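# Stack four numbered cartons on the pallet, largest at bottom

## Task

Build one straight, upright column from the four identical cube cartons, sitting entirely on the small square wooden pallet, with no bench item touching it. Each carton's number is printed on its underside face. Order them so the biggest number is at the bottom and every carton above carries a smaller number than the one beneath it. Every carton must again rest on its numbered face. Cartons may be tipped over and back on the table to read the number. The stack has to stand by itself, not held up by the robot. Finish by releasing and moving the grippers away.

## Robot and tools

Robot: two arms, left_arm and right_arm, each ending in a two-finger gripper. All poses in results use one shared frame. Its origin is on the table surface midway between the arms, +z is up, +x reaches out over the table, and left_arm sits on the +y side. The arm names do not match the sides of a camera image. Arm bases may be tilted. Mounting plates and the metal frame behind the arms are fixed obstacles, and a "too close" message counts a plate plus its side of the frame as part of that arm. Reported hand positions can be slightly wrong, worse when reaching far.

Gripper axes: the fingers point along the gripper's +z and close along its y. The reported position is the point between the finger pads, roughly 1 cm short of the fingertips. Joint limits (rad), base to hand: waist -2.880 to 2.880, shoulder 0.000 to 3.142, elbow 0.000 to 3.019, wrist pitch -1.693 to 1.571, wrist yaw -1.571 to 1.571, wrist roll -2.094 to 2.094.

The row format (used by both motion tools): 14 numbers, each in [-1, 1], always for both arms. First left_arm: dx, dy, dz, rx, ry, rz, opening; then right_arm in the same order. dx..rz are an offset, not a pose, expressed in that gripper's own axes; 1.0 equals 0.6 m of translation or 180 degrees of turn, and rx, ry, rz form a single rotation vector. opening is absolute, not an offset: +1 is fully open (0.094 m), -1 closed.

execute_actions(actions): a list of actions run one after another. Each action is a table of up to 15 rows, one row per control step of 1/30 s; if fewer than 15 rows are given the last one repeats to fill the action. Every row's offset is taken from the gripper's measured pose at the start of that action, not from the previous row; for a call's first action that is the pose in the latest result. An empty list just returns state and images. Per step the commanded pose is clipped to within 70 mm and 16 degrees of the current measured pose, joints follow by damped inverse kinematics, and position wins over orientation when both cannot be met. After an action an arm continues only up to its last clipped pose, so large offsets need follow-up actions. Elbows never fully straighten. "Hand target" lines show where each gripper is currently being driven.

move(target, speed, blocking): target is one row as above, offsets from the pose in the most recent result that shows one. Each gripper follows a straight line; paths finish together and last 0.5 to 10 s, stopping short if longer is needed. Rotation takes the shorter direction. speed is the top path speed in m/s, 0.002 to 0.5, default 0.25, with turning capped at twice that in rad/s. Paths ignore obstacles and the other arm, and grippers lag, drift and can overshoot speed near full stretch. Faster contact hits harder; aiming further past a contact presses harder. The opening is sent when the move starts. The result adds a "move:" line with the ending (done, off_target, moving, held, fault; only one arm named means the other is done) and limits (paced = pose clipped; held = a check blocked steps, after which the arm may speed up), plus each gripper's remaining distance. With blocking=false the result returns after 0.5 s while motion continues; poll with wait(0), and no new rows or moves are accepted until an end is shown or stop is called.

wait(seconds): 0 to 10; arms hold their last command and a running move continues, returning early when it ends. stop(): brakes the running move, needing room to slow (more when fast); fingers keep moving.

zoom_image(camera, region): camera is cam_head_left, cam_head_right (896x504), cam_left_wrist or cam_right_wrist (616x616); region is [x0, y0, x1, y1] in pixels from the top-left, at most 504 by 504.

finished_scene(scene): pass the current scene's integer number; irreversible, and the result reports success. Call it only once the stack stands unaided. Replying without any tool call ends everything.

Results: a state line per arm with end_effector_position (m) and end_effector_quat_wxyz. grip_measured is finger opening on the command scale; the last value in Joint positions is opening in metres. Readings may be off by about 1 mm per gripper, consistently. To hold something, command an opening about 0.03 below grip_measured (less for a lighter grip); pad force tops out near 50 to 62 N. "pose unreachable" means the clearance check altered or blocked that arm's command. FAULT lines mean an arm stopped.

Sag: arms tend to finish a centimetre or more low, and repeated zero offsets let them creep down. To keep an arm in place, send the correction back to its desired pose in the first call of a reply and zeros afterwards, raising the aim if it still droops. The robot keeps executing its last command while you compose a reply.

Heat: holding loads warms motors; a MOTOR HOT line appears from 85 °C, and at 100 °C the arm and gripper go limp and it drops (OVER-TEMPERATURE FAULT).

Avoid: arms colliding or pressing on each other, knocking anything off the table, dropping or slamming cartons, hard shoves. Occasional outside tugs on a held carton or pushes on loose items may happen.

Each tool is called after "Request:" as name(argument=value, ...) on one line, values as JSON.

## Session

Request:
execute_actions(actions=[])

Scene clock: 0.00 s.
left_arm: end_effector_position=(+0.0321, +0.5296, +0.2820) grip_measured=+1.000 end_effector_quat_wxyz=(-0.043, +0.832, -0.247, -0.494) | right_arm: end_effector_position=(+0.1222, -0.0684, +0.2828) grip_measured=+1.000 end_effector_quat_wxyz=(-0.586, +0.640, -0.494, -0.049)
Joint positions: left_arm=[ 1.08   0.302  0.524 -1.566 -0.74  -1.563  0.094] | right_arm=[ 1.724  0.816  0.167  0.313  0.796 -1.086  0.094]
Joint velocities: left_arm=[-0.024 -0.005 -0.002 -0.007  0.051 -0.007  0.   ] | right_arm=[ 0.005 -0.015 -0.012 -0.012 -0.007 -0.037  0.   ]
Hand target (left_arm): +0.037, +0.534, +0.289; -0.054, +0.834, -0.245, -0.492
Hand target (right_arm): +0.127, -0.064, +0.295; -0.593, +0.630, -0.498, -0.053

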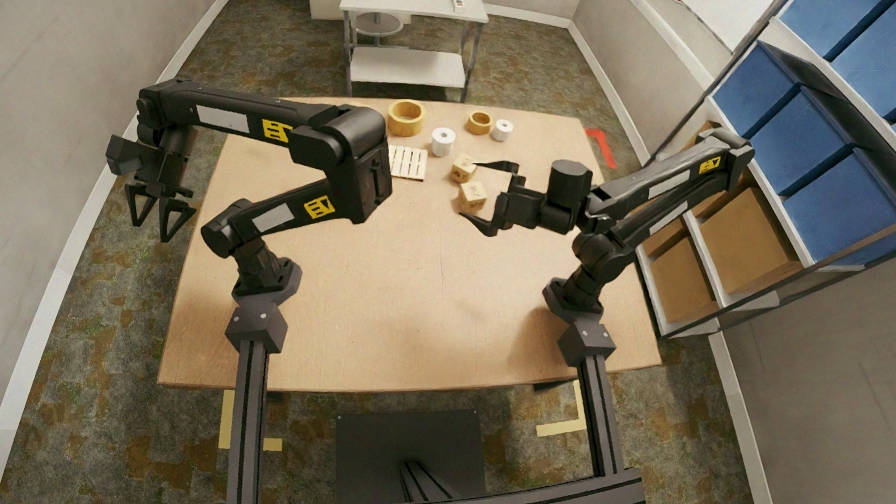

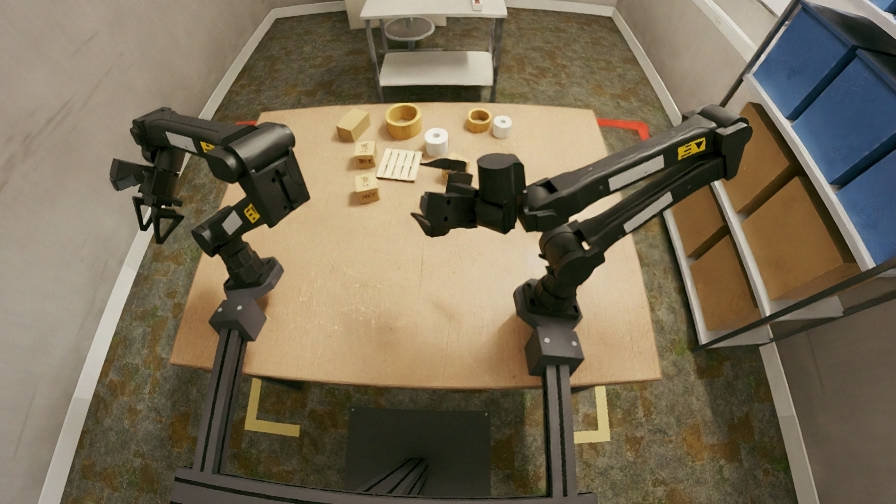

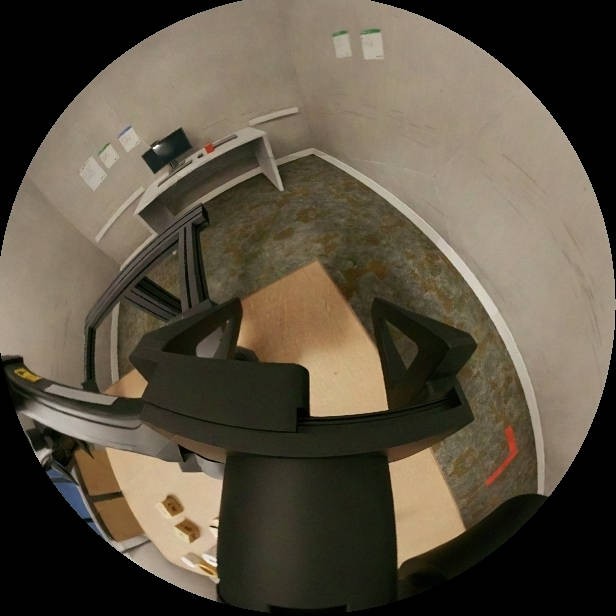

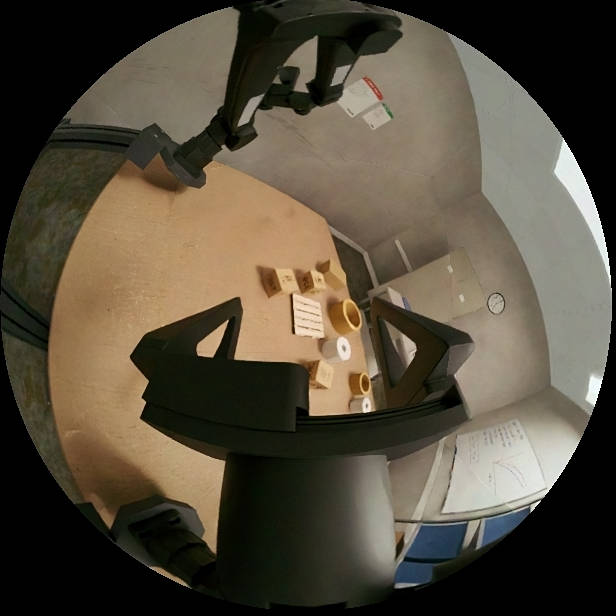

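Request:
move(target=[0.31,0.05,-0.4,0.428,0.037,0.72,1,0.337,-0.103,0.075,-0.259,0.306,0.07,1], speed=0.4)

Scene clock: 4.97 s.
left_arm: end_effector_position=(+0.2670, +0.3603, +0.2394) grip_measured=+1.000 end_effector_quat_wxyz=(-0.015, +0.005, +1.000, +0.019) | right_arm: end_effector_position=(+0.2685, -0.1701, +0.1755) grip_measured=+1.000 end_effector_quat_wxyz=(+0.012, +0.716, -0.698, -0.012)
Joint positions: left_arm=[-0.579  0.565  0.712 -1.494 -0.43  -0.509  0.094] | right_arm=[ 0.917  1.179  0.825 -1.129  0.449 -0.735  0.094]
Joint velocities: left_arm=[-0.005 -0.005  0.012  0.007 -0.066 -0.037  0.   ] | right_arm=[-0.005 -0.015  0.007 -0.002 -0.022  0.051  0.   ]
Hand target (left_arm): +0.282, +0.359, +0.252; +0.001, +0.000, +1.000, +0.010
Hand target (right_arm): +0.285, -0.164, +0.183; +0.005, +0.703, -0.711, -0.013
Off the commanded pose (left_arm): 0.021 m, 3 deg.
Off the commanded pose (right_arm): 0.025 m, 2 deg.
move: off_target (left_arm, right_arm); limits=paced

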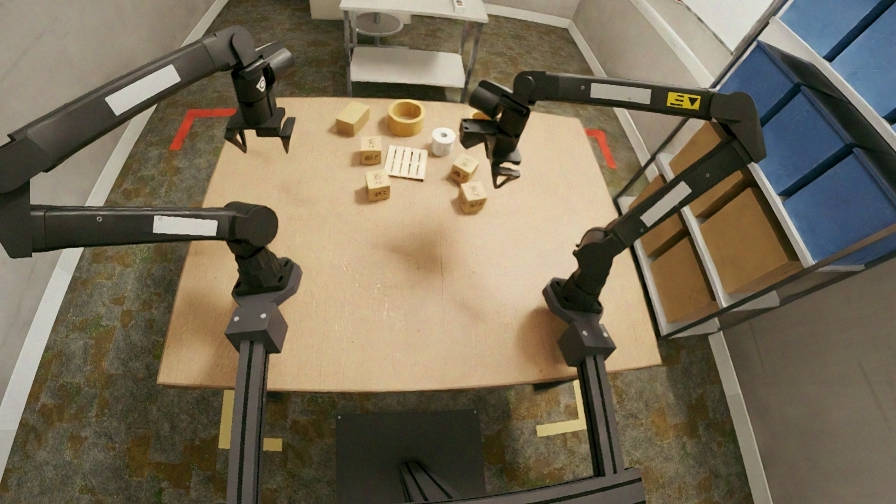

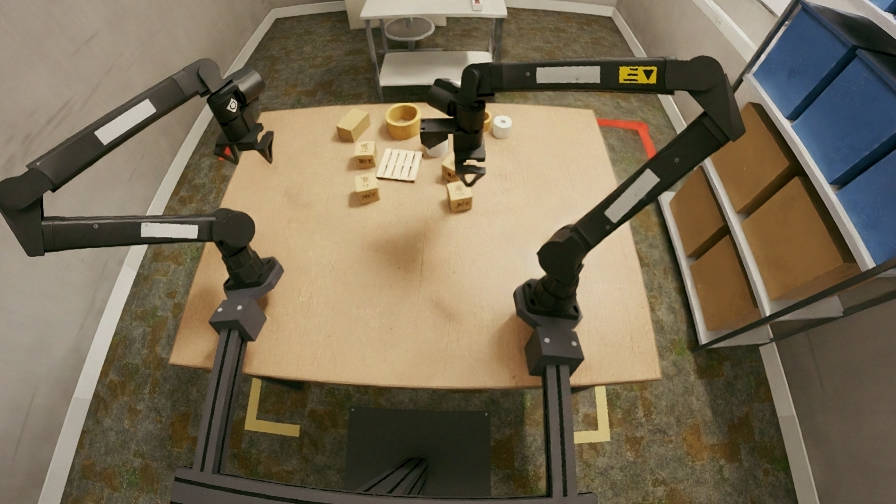

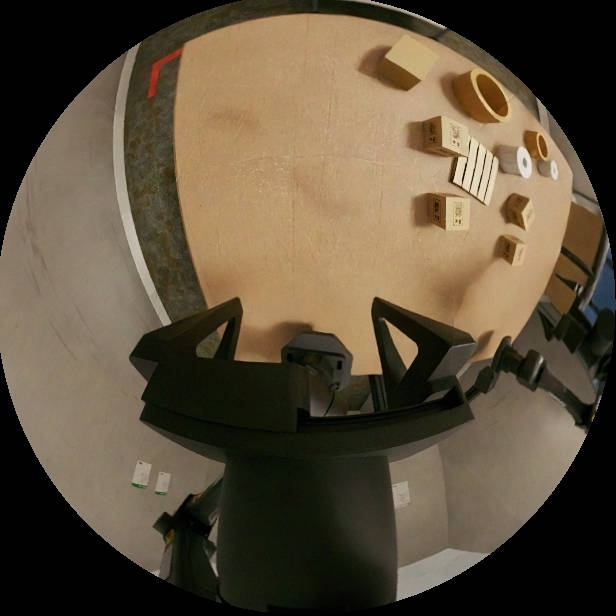

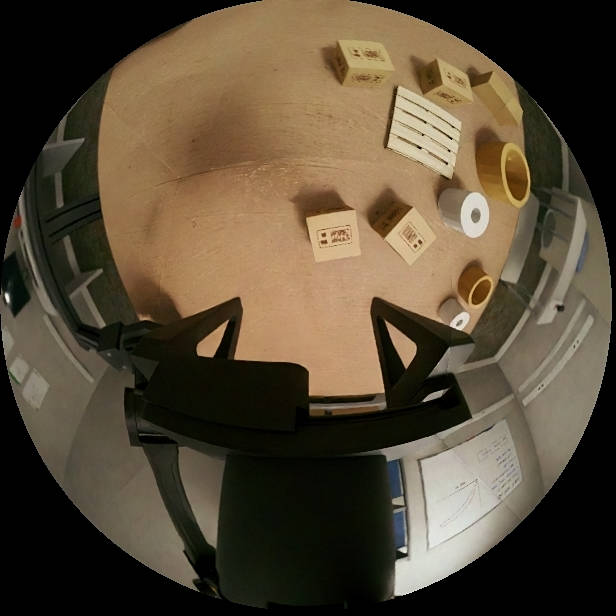

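Request:
move(target=[-0.118,-0.41,0.175,0.01,-0.01,0.433,1,-0.015,-0.055,0.1,0.01,-0.002,-0.045,1], speed=0.35)

Scene clock: 7.80 s.
left_arm: end_effector_position=(+0.3216, +0.1309, +0.1170) grip_measured=+1.000 end_effector_quat_wxyz=(-0.025, +0.630, +0.776, -0.001) | right_arm: end_effector_position=(+0.3041, -0.1575, +0.1271) grip_measured=+1.000 end_effector_quat_wxyz=(-0.016, +0.759, -0.651, -0.004)
Joint positions: left_arm=[-0.897  1.39   0.842 -0.954 -0.462  0.496  0.094] | right_arm=[ 0.809  1.282  0.811 -0.899  0.448 -1.008  0.094]
Joint velocities: left_arm=[ 0.015 -0.005  0.022 -0.007  0.051  0.037  0.   ] | right_arm=[-0.005 -0.015  0.002 -0.022  0.022 -0.037  0.   ]
Hand target (left_arm): +0.333, +0.118, +0.125; -0.008, +0.633, +0.774, -0.007
Hand target (right_arm): +0.300, -0.161, +0.116; -0.003, +0.763, -0.646, -0.005
Off the commanded pose (left_arm): 0.018 m, 2 deg.
Off the commanded pose (right_arm): 0.014 m, 2 deg.
move: off_target (left_arm, right_arm)

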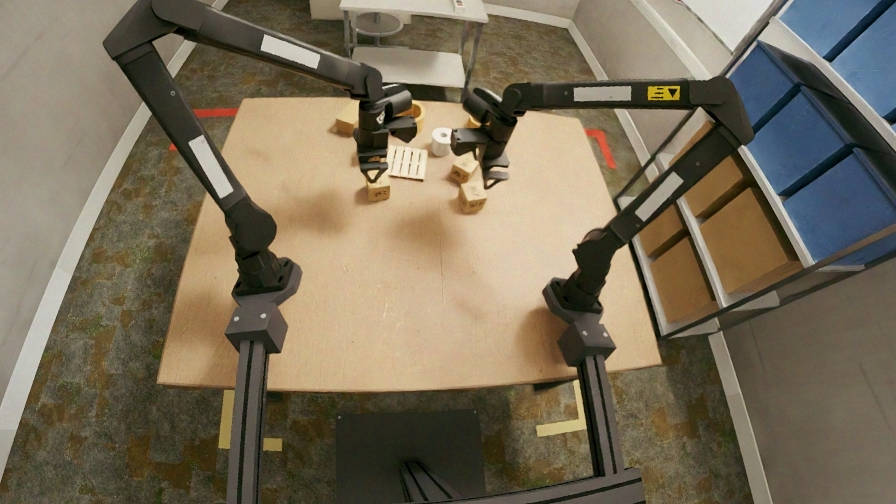

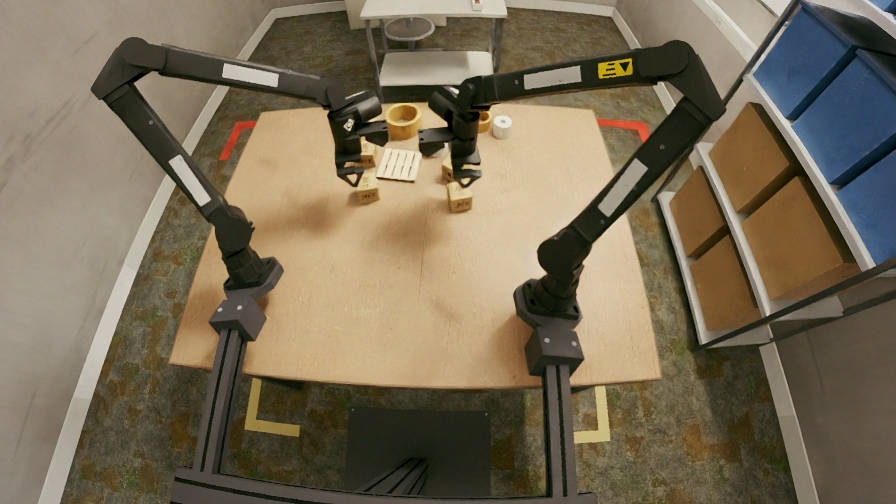

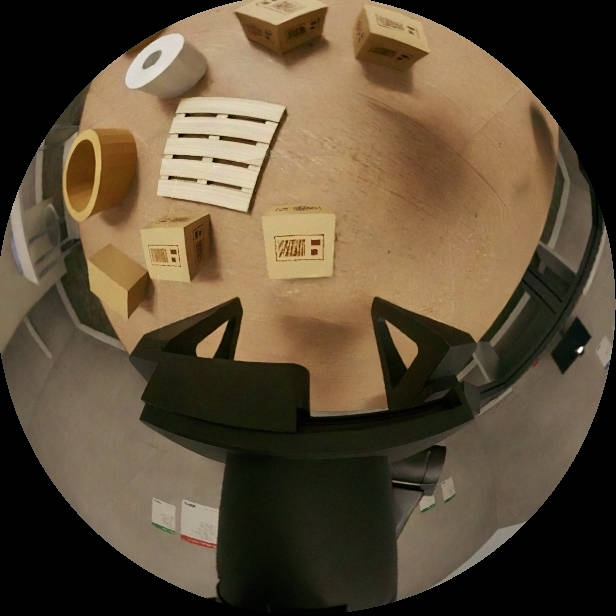

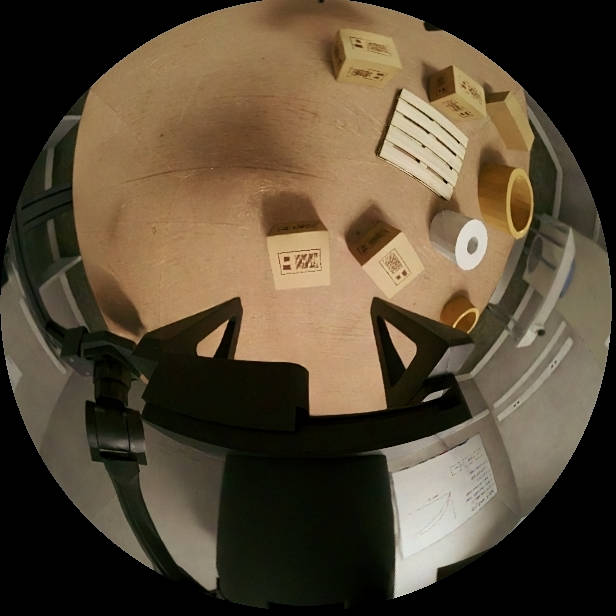

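Request:
move(target=[-0.02,0.012,0.145,-0.008,-0.01,0,0.8,0.0,0.016,0.17,-0.004,0.006,-0.02,0.75], speed=0.1)

Scene clock: 9.37 s.
left_arm: end_effector_position=(+0.3271, +0.1228, +0.0340) grip_measured=+0.802 end_effector_quat_wxyz=(-0.004, +0.627, +0.779, -0.001) | right_arm: end_effector_position=(+0.3020, -0.1523, +0.0352) grip_measured=+0.753 end_effector_quat_wxyz=(-0.016, +0.774, -0.633, +0.001)
Joint positions: left_arm=[-0.8    1.551  0.769 -0.625 -0.457  0.616  0.085] | right_arm=[ 0.711  1.474  0.729 -0.577  0.435 -1.163  0.082]
Joint velocities: left_arm=[-0.015 -0.005 -0.012 -0.002 -0.037 -0.007  0.001] | right_arm=[ 0.015 -0.015 -0.012 -0.017  0.007 -0.066  0.   ]
Hand target (left_arm): +0.327, +0.123, +0.029; -0.005, +0.630, +0.777, -0.002
Hand target (right_arm): +0.298, -0.156, +0.026; -0.006, +0.778, -0.628, -0.001
Off the commanded pose (left_arm): 0.005 m, 1 deg.
Off the commanded pose (right_arm): 0.012 m, 2 deg.
move: off_target (right_arm)

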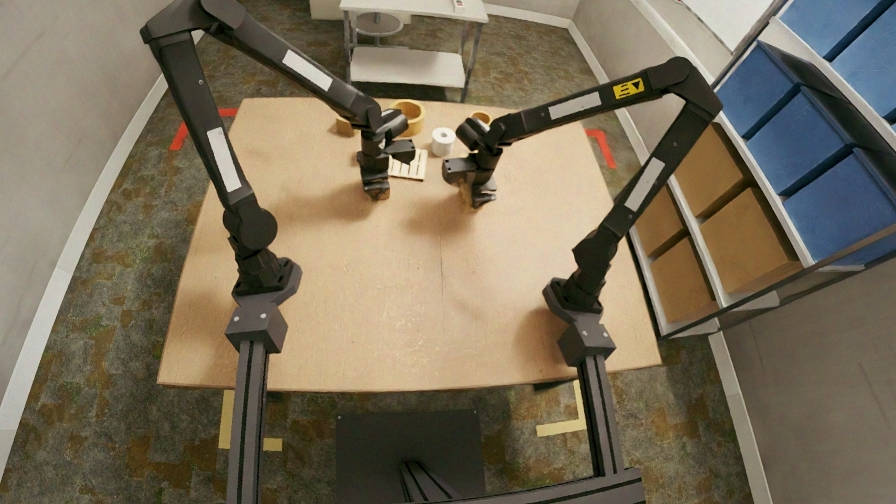

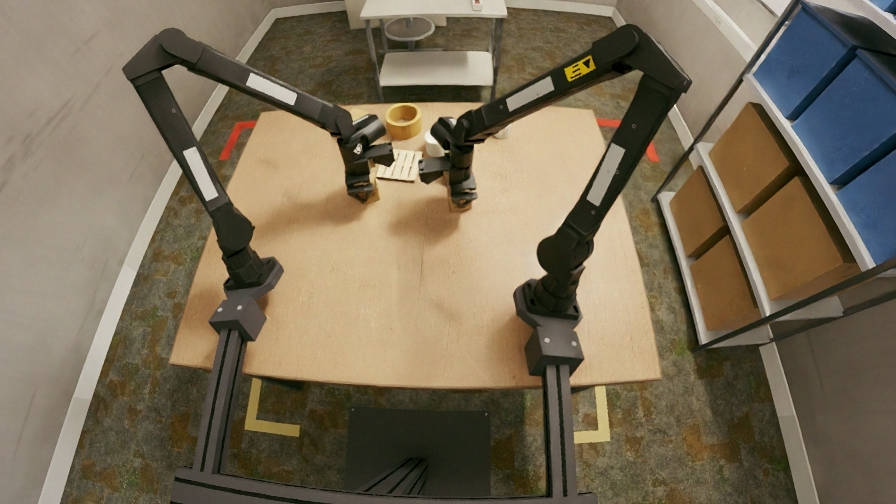

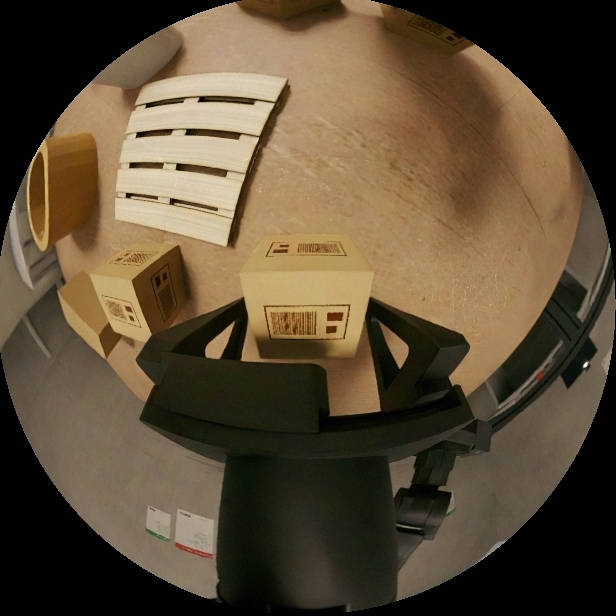

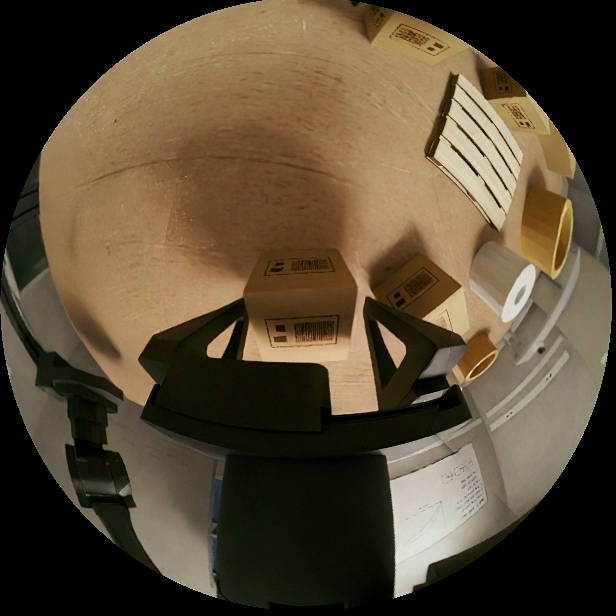

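Cubes look slightly larger.

Request:
execute_actions(actions=[[[0,0,0,0,0,0,0.15,0,0,0,0,0,0,0.15]]])

Scene clock: 10.03 s.
left_arm: end_effector_position=(+0.3271, +0.1228, +0.0340) grip_measured=+0.225 end_effector_quat_wxyz=(-0.004, +0.627, +0.779, -0.001) | right_arm: end_effector_position=(+0.3020, -0.1523, +0.0352) grip_measured=+0.215 end_effector_quat_wxyz=(-0.016, +0.775, -0.632, +0.001)
Joint positions: left_arm=[-0.8    1.551  0.769 -0.625 -0.457  0.617  0.058] | right_arm=[ 0.711  1.474  0.729 -0.577  0.435 -1.165  0.057]
Joint velocities: left_arm=[ 0.005  0.005  0.002 -0.012 -0.007 -0.022 -0.001] | right_arm=[-0.005  0.005  0.007  0.002  0.022 -0.051 -0.   ]
Hand target (left_arm): +0.327, +0.123, +0.034; -0.004, +0.627, +0.779, -0.001
Hand target (right_arm): +0.302, -0.152, +0.035; -0.016, +0.774, -0.633, +0.001
Off the commanded pose (left_arm): 0.000 m, 0 deg.
Off the commanded pose (right_arm): 0.000 m, 0 deg.

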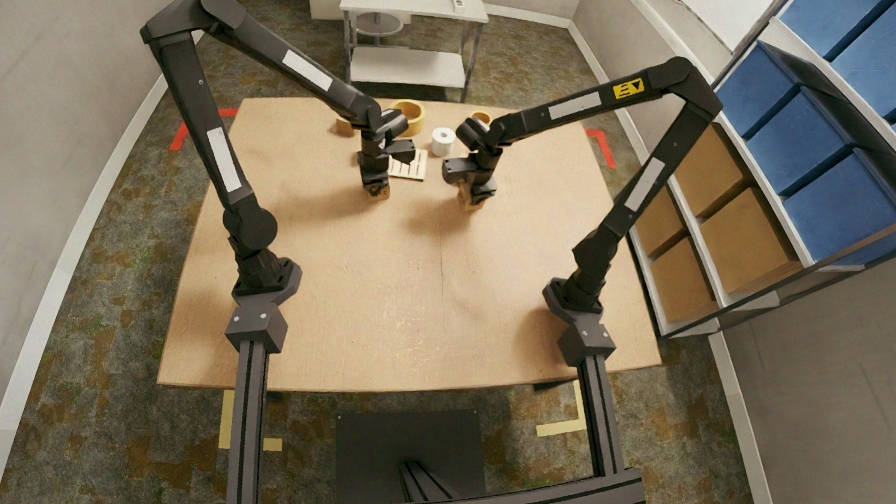

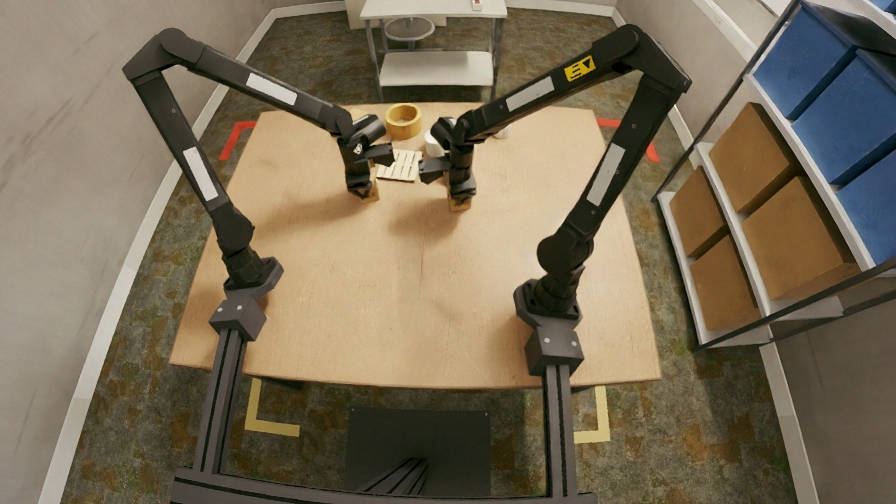

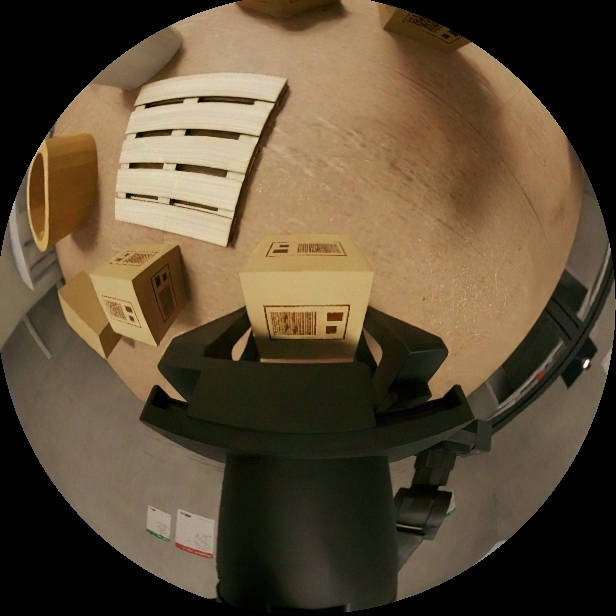

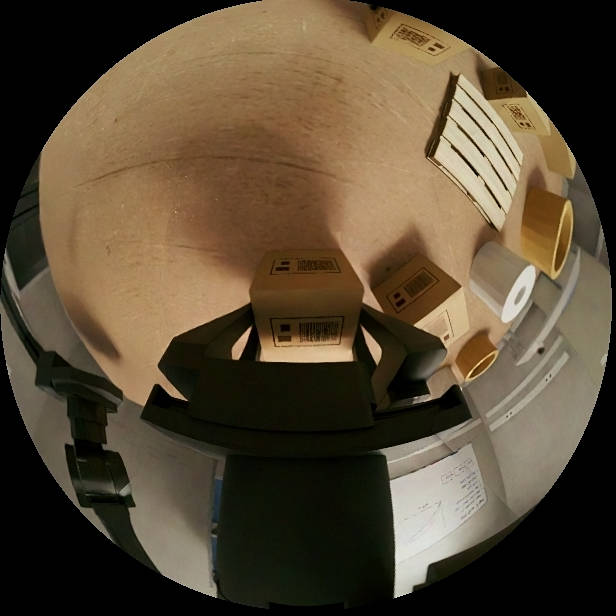

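Request:
move(target=[0.05,0,-0.29,0,0,0.066,0.16,0.0,-0.05,-0.29,0,0,0.066,0.15])

Request:
move(target=[0,0,0,0,-0.42,0,0.16,0,0,0,0,-0.42,0,0.15], speed=0.4)

Scene clock: 11.63 s.
left_arm: end_effector_position=(+0.3113, +0.1587, +0.1955) grip_measured=+0.225 end_effector_quat_wxyz=(-0.018, +0.709, +0.705, +0.001) | right_arm: end_effector_position=(+0.3109, -0.1568, +0.1913) grip_measured=+0.215 end_effector_quat_wxyz=(+0.007, +0.715, -0.699, +0.001)
Joint positions: left_arm=[-0.986  1.204  0.878 -1.207 -0.478  0.617  0.058] | right_arm=[ 0.89   1.245  0.951 -1.166  0.473 -0.769  0.057]
Joint velocities: left_arm=[-0.005 -0.015 -0.007  0.007 -0.051 -0.007  0.001] | right_arm=[-0.015  0.005  0.012 -0.002  0.037  0.051  0.   ]
Hand target (left_arm): +0.321, +0.153, +0.208; -0.003, +0.705, +0.709, -0.000
Hand target (right_arm): +0.325, -0.150, +0.209; -0.014, +0.705, -0.709, +0.001
Off the commanded pose (left_arm): 0.018 m, 2 deg.
Off the commanded pose (right_arm): 0.026 m, 3 deg.
move: off_target (left_arm, right_arm)

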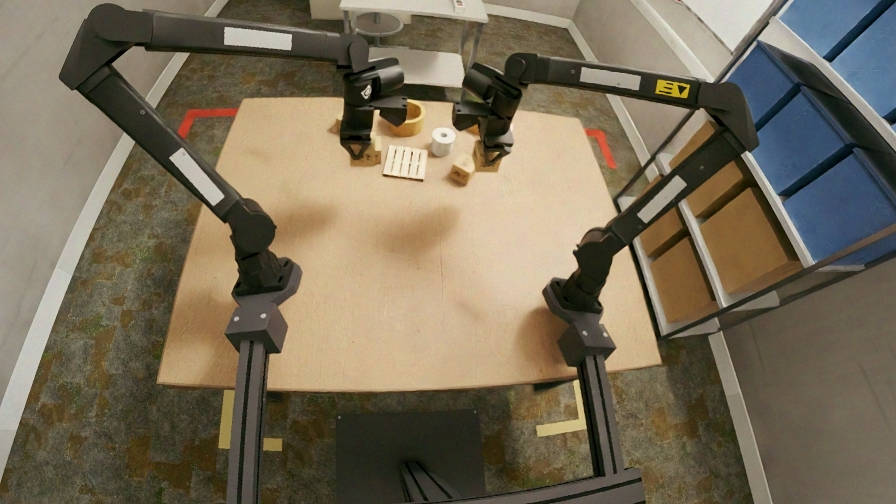

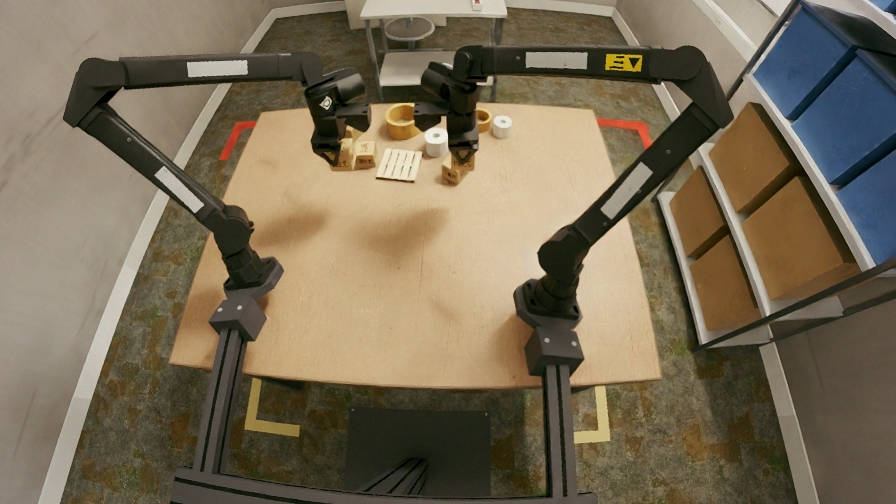

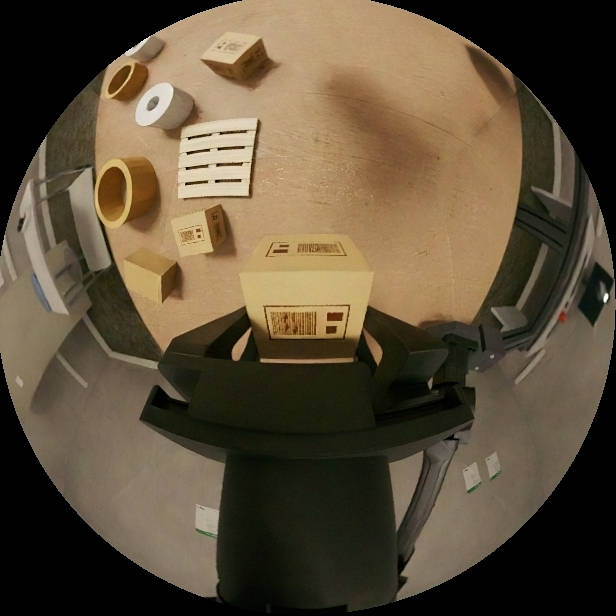

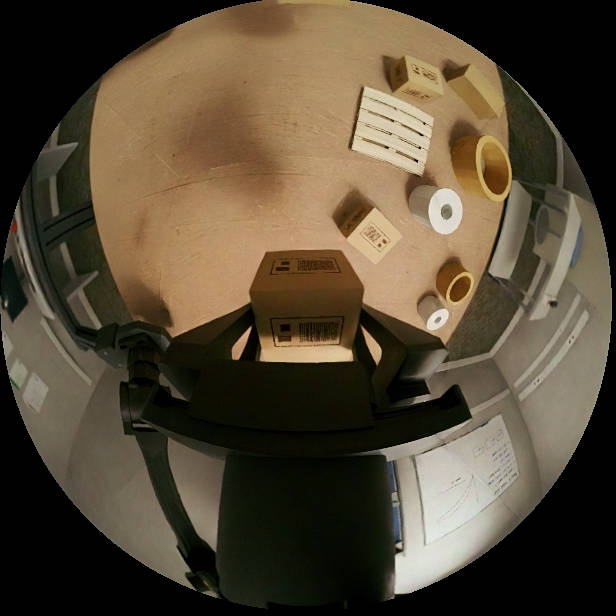

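Scene clock: 13.73 s.
left_arm: end_effector_position=(+0.3069, +0.1582, +0.1937) grip_measured=+0.226 end_effector_quat_wxyz=(+0.408, +0.555, +0.575, -0.442) | right_arm: end_effector_position=(+0.3116, -0.1545, +0.2000) grip_measured=+0.215 end_effector_quat_wxyz=(-0.427, +0.563, -0.554, -0.440)
Joint positions: left_arm=[-0.314  0.919  0.421 -0.367  0.932  1.181  0.058] | right_arm=[ 0.283  1.053  0.571 -0.43  -0.986 -1.29   0.057]
Joint velocities: left_arm=[-0.005 -0.005  0.007  0.002  0.037 -0.037 -0.   ] | right_arm=[-0.005 -0.005  0.002 -0.022  0.022 -0.022 -0.   ]
Hand target (left_arm): +0.311, +0.158, +0.195; +0.418, +0.558, +0.569, -0.438
Hand target (right_arm): +0.311, -0.155, +0.195; -0.429, +0.565, -0.552, -0.438
Off the commanded pose (left_arm): 0.005 m, 2 deg.
Off the commanded pose (right_arm): 0.009 m, 1 deg.
move: done

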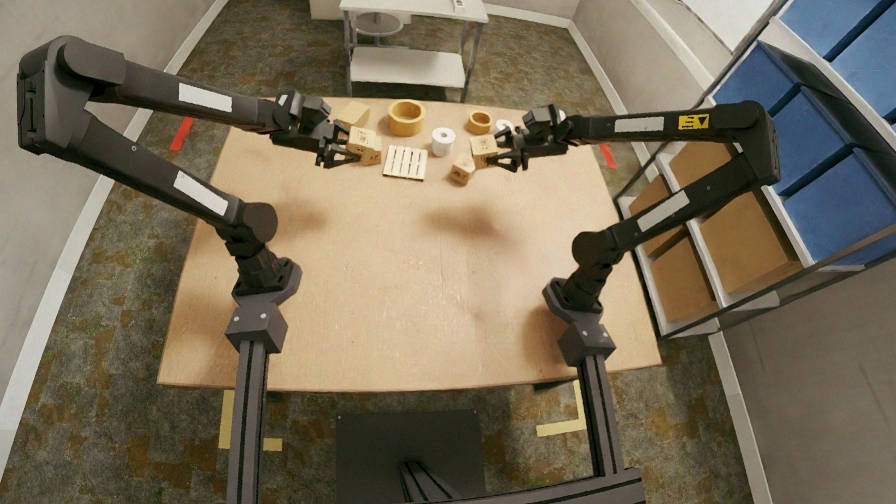

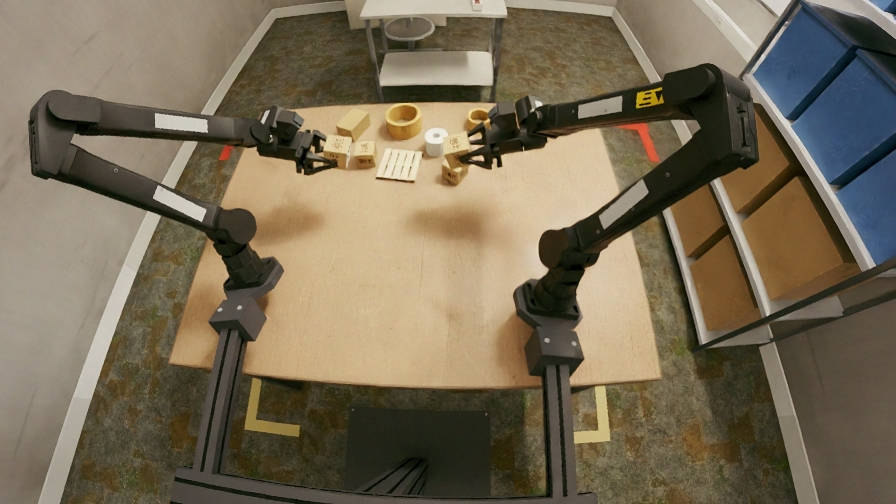

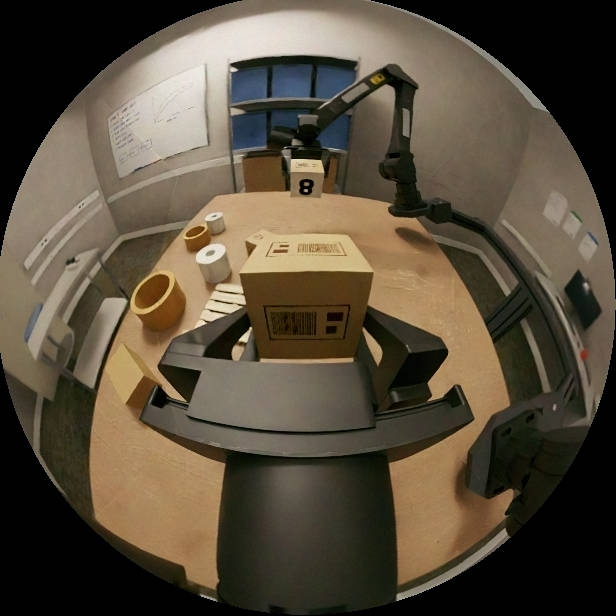

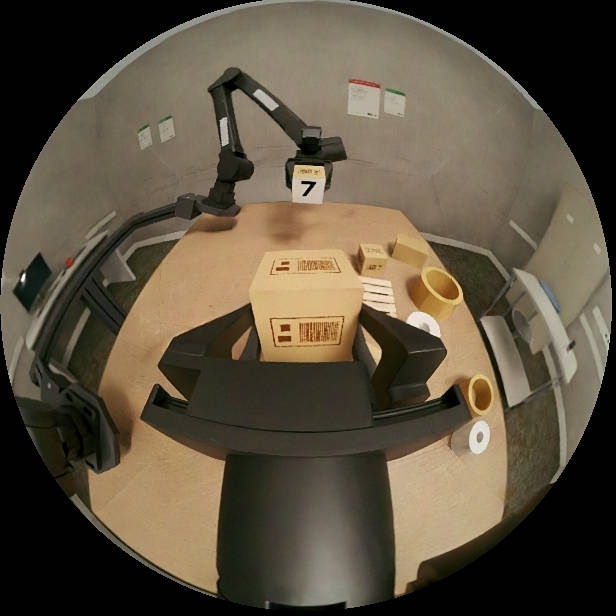

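Request:
move(target=[0,0,-0.13,0,0.41,0,0.16,0.0,0,0,0,0.43,0,0.15], speed=0.4)

Scene clock: 16.30 s.
left_arm: end_effector_position=(+0.2948, +0.2408, +0.2027) grip_measured=+0.226 end_effector_quat_wxyz=(-0.032, +0.716, +0.697, -0.018) | right_arm: end_effector_position=(+0.2959, -0.1684, +0.1841) grip_measured=+0.215 end_effector_quat_wxyz=(+0.037, +0.723, -0.690, +0.009)
Joint positions: left_arm=[-0.845  0.966  0.769 -1.295 -0.429  0.782  0.058] | right_arm=[ 0.894  1.248  0.926 -1.208  0.488 -0.755  0.057]
Joint velocities: left_arm=[-0.005  0.005 -0.002 -0.007 -0.022 -0.007 -0.002] | right_arm=[ 0.015  0.005 -0.012 -0.017 -0.007  0.037 -0.001]
Hand target (left_arm): +0.308, +0.234, +0.216; -0.018, +0.709, +0.704, -0.017
Hand target (right_arm): +0.311, -0.157, +0.197; +0.021, +0.715, -0.699, +0.009
Off the commanded pose (left_arm): 0.020 m, 2 deg.
Off the commanded pose (right_arm): 0.026 m, 3 deg.
move: off_target (left_arm, right_arm)

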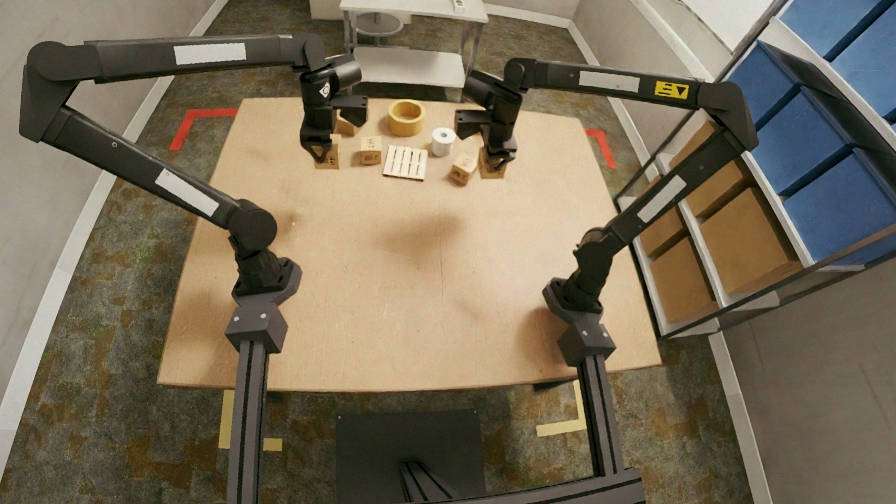

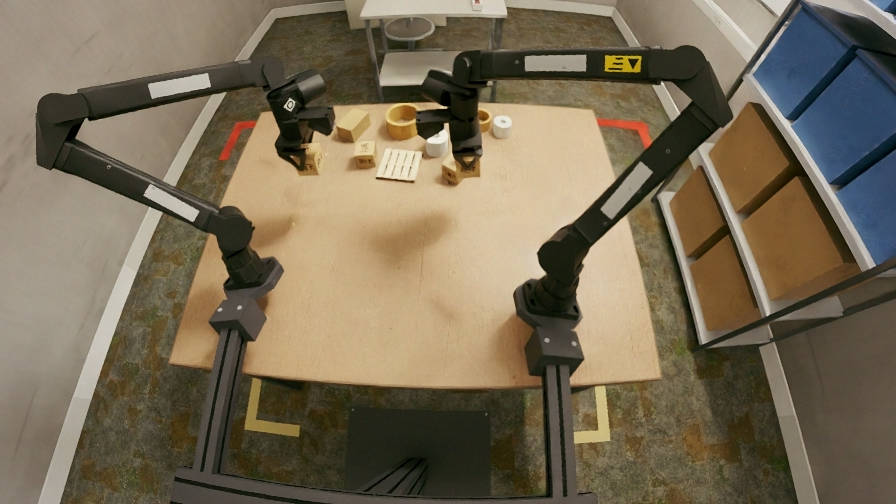

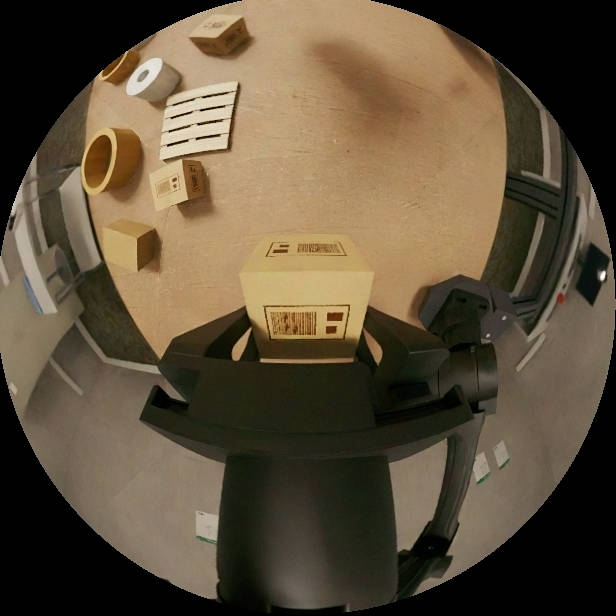

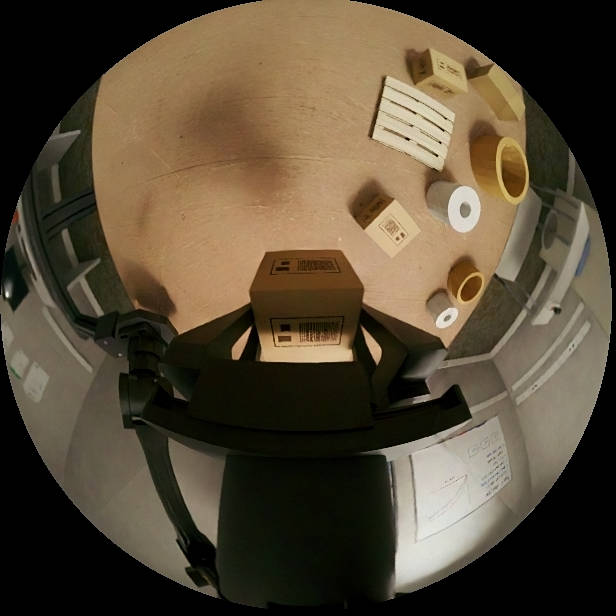

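Request:
move(target=[0.13,-0.08,-0.03,-0.02,-0.006,0.03,0.16,-0.325,-0.252,0.07,0.013,-0.02,0.05,0.15])

Scene clock: 18.00 s.
left_arm: end_effector_position=(+0.2495, +0.3168, +0.2234) grip_measured=+0.226 end_effector_quat_wxyz=(-0.001, +0.745, +0.667, -0.007) | right_arm: end_effector_position=(+0.4248, +0.0200, +0.1211) grip_measured=+0.215 end_effector_quat_wxyz=(+0.008, +0.679, -0.734, +0.005)
Joint positions: left_arm=[-0.8    0.606  0.646 -1.442 -0.446  0.945  0.058] | right_arm=[ 0.894  1.839  1.491 -1.117  0.48  -0.66   0.057]
Joint velocities: left_arm=[ 0.005 -0.015 -0.017 -0.007 -0.066  0.139 -0.001] | right_arm=[-0.015 -0.015 -0.002 -0.007  0.007  0.037 -0.001]
Hand target (left_arm): +0.250, +0.320, +0.225; -0.002, +0.748, +0.664, -0.005
Hand target (right_arm): +0.439, +0.028, +0.127; -0.001, +0.667, -0.745, +0.003
Off the commanded pose (left_arm): 0.004 m, 1 deg.
Off the commanded pose (right_arm): 0.015 m, 2 deg.
move: off_target (right_arm)

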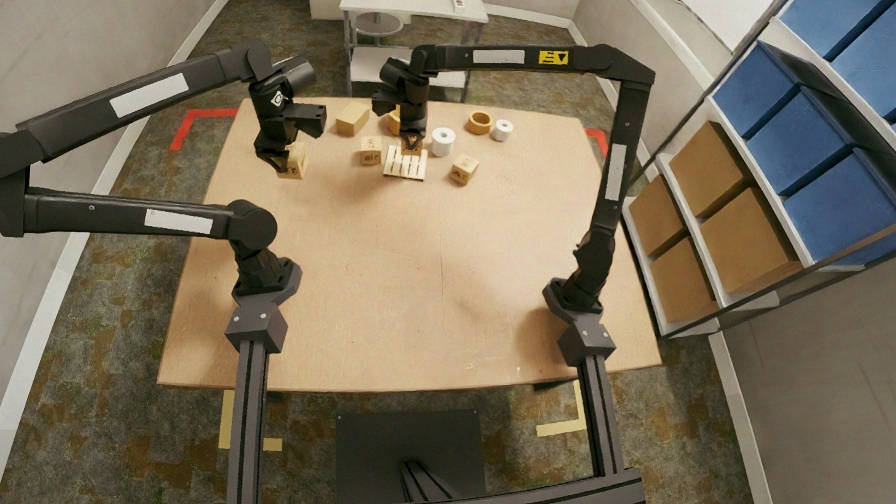

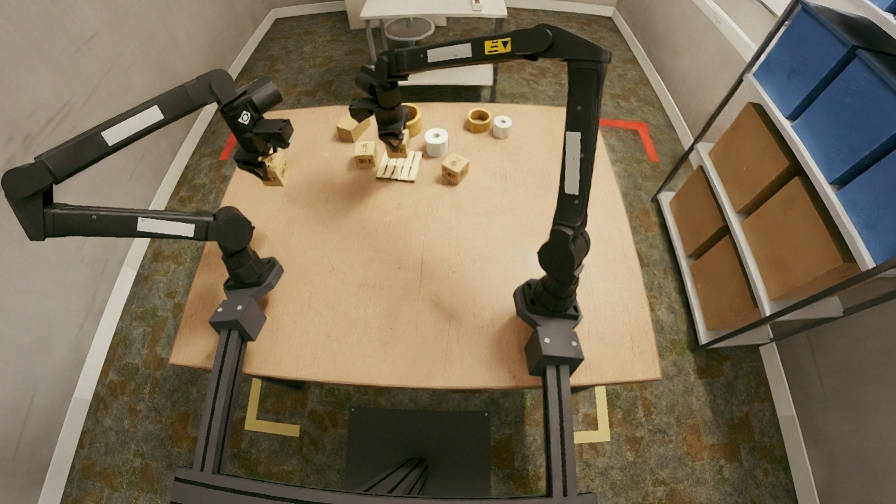

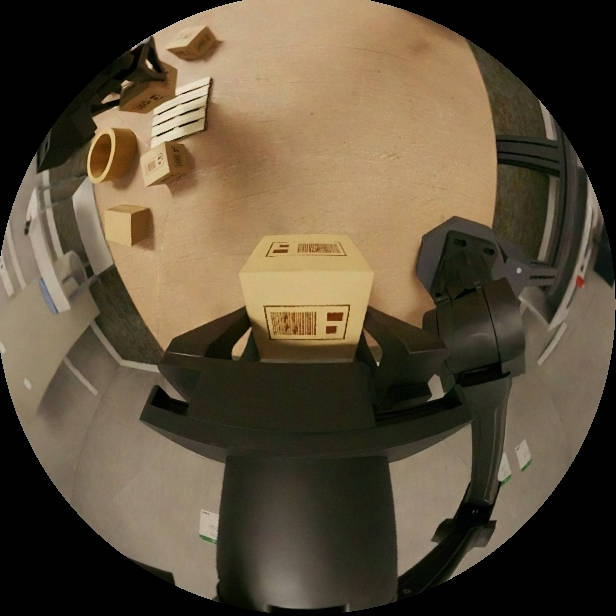

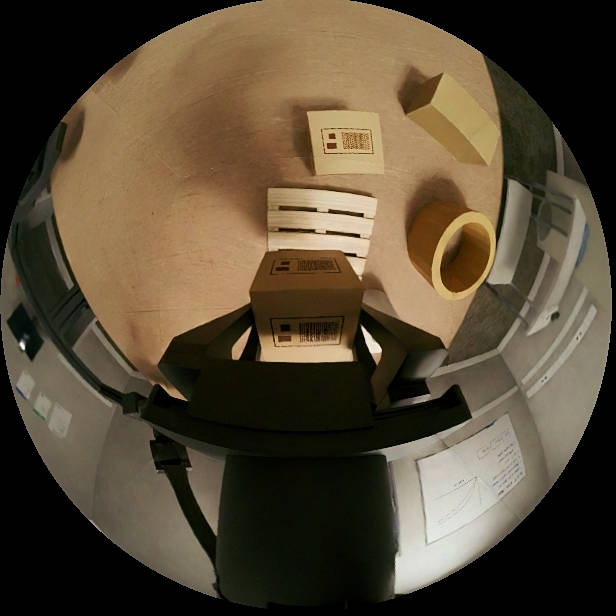

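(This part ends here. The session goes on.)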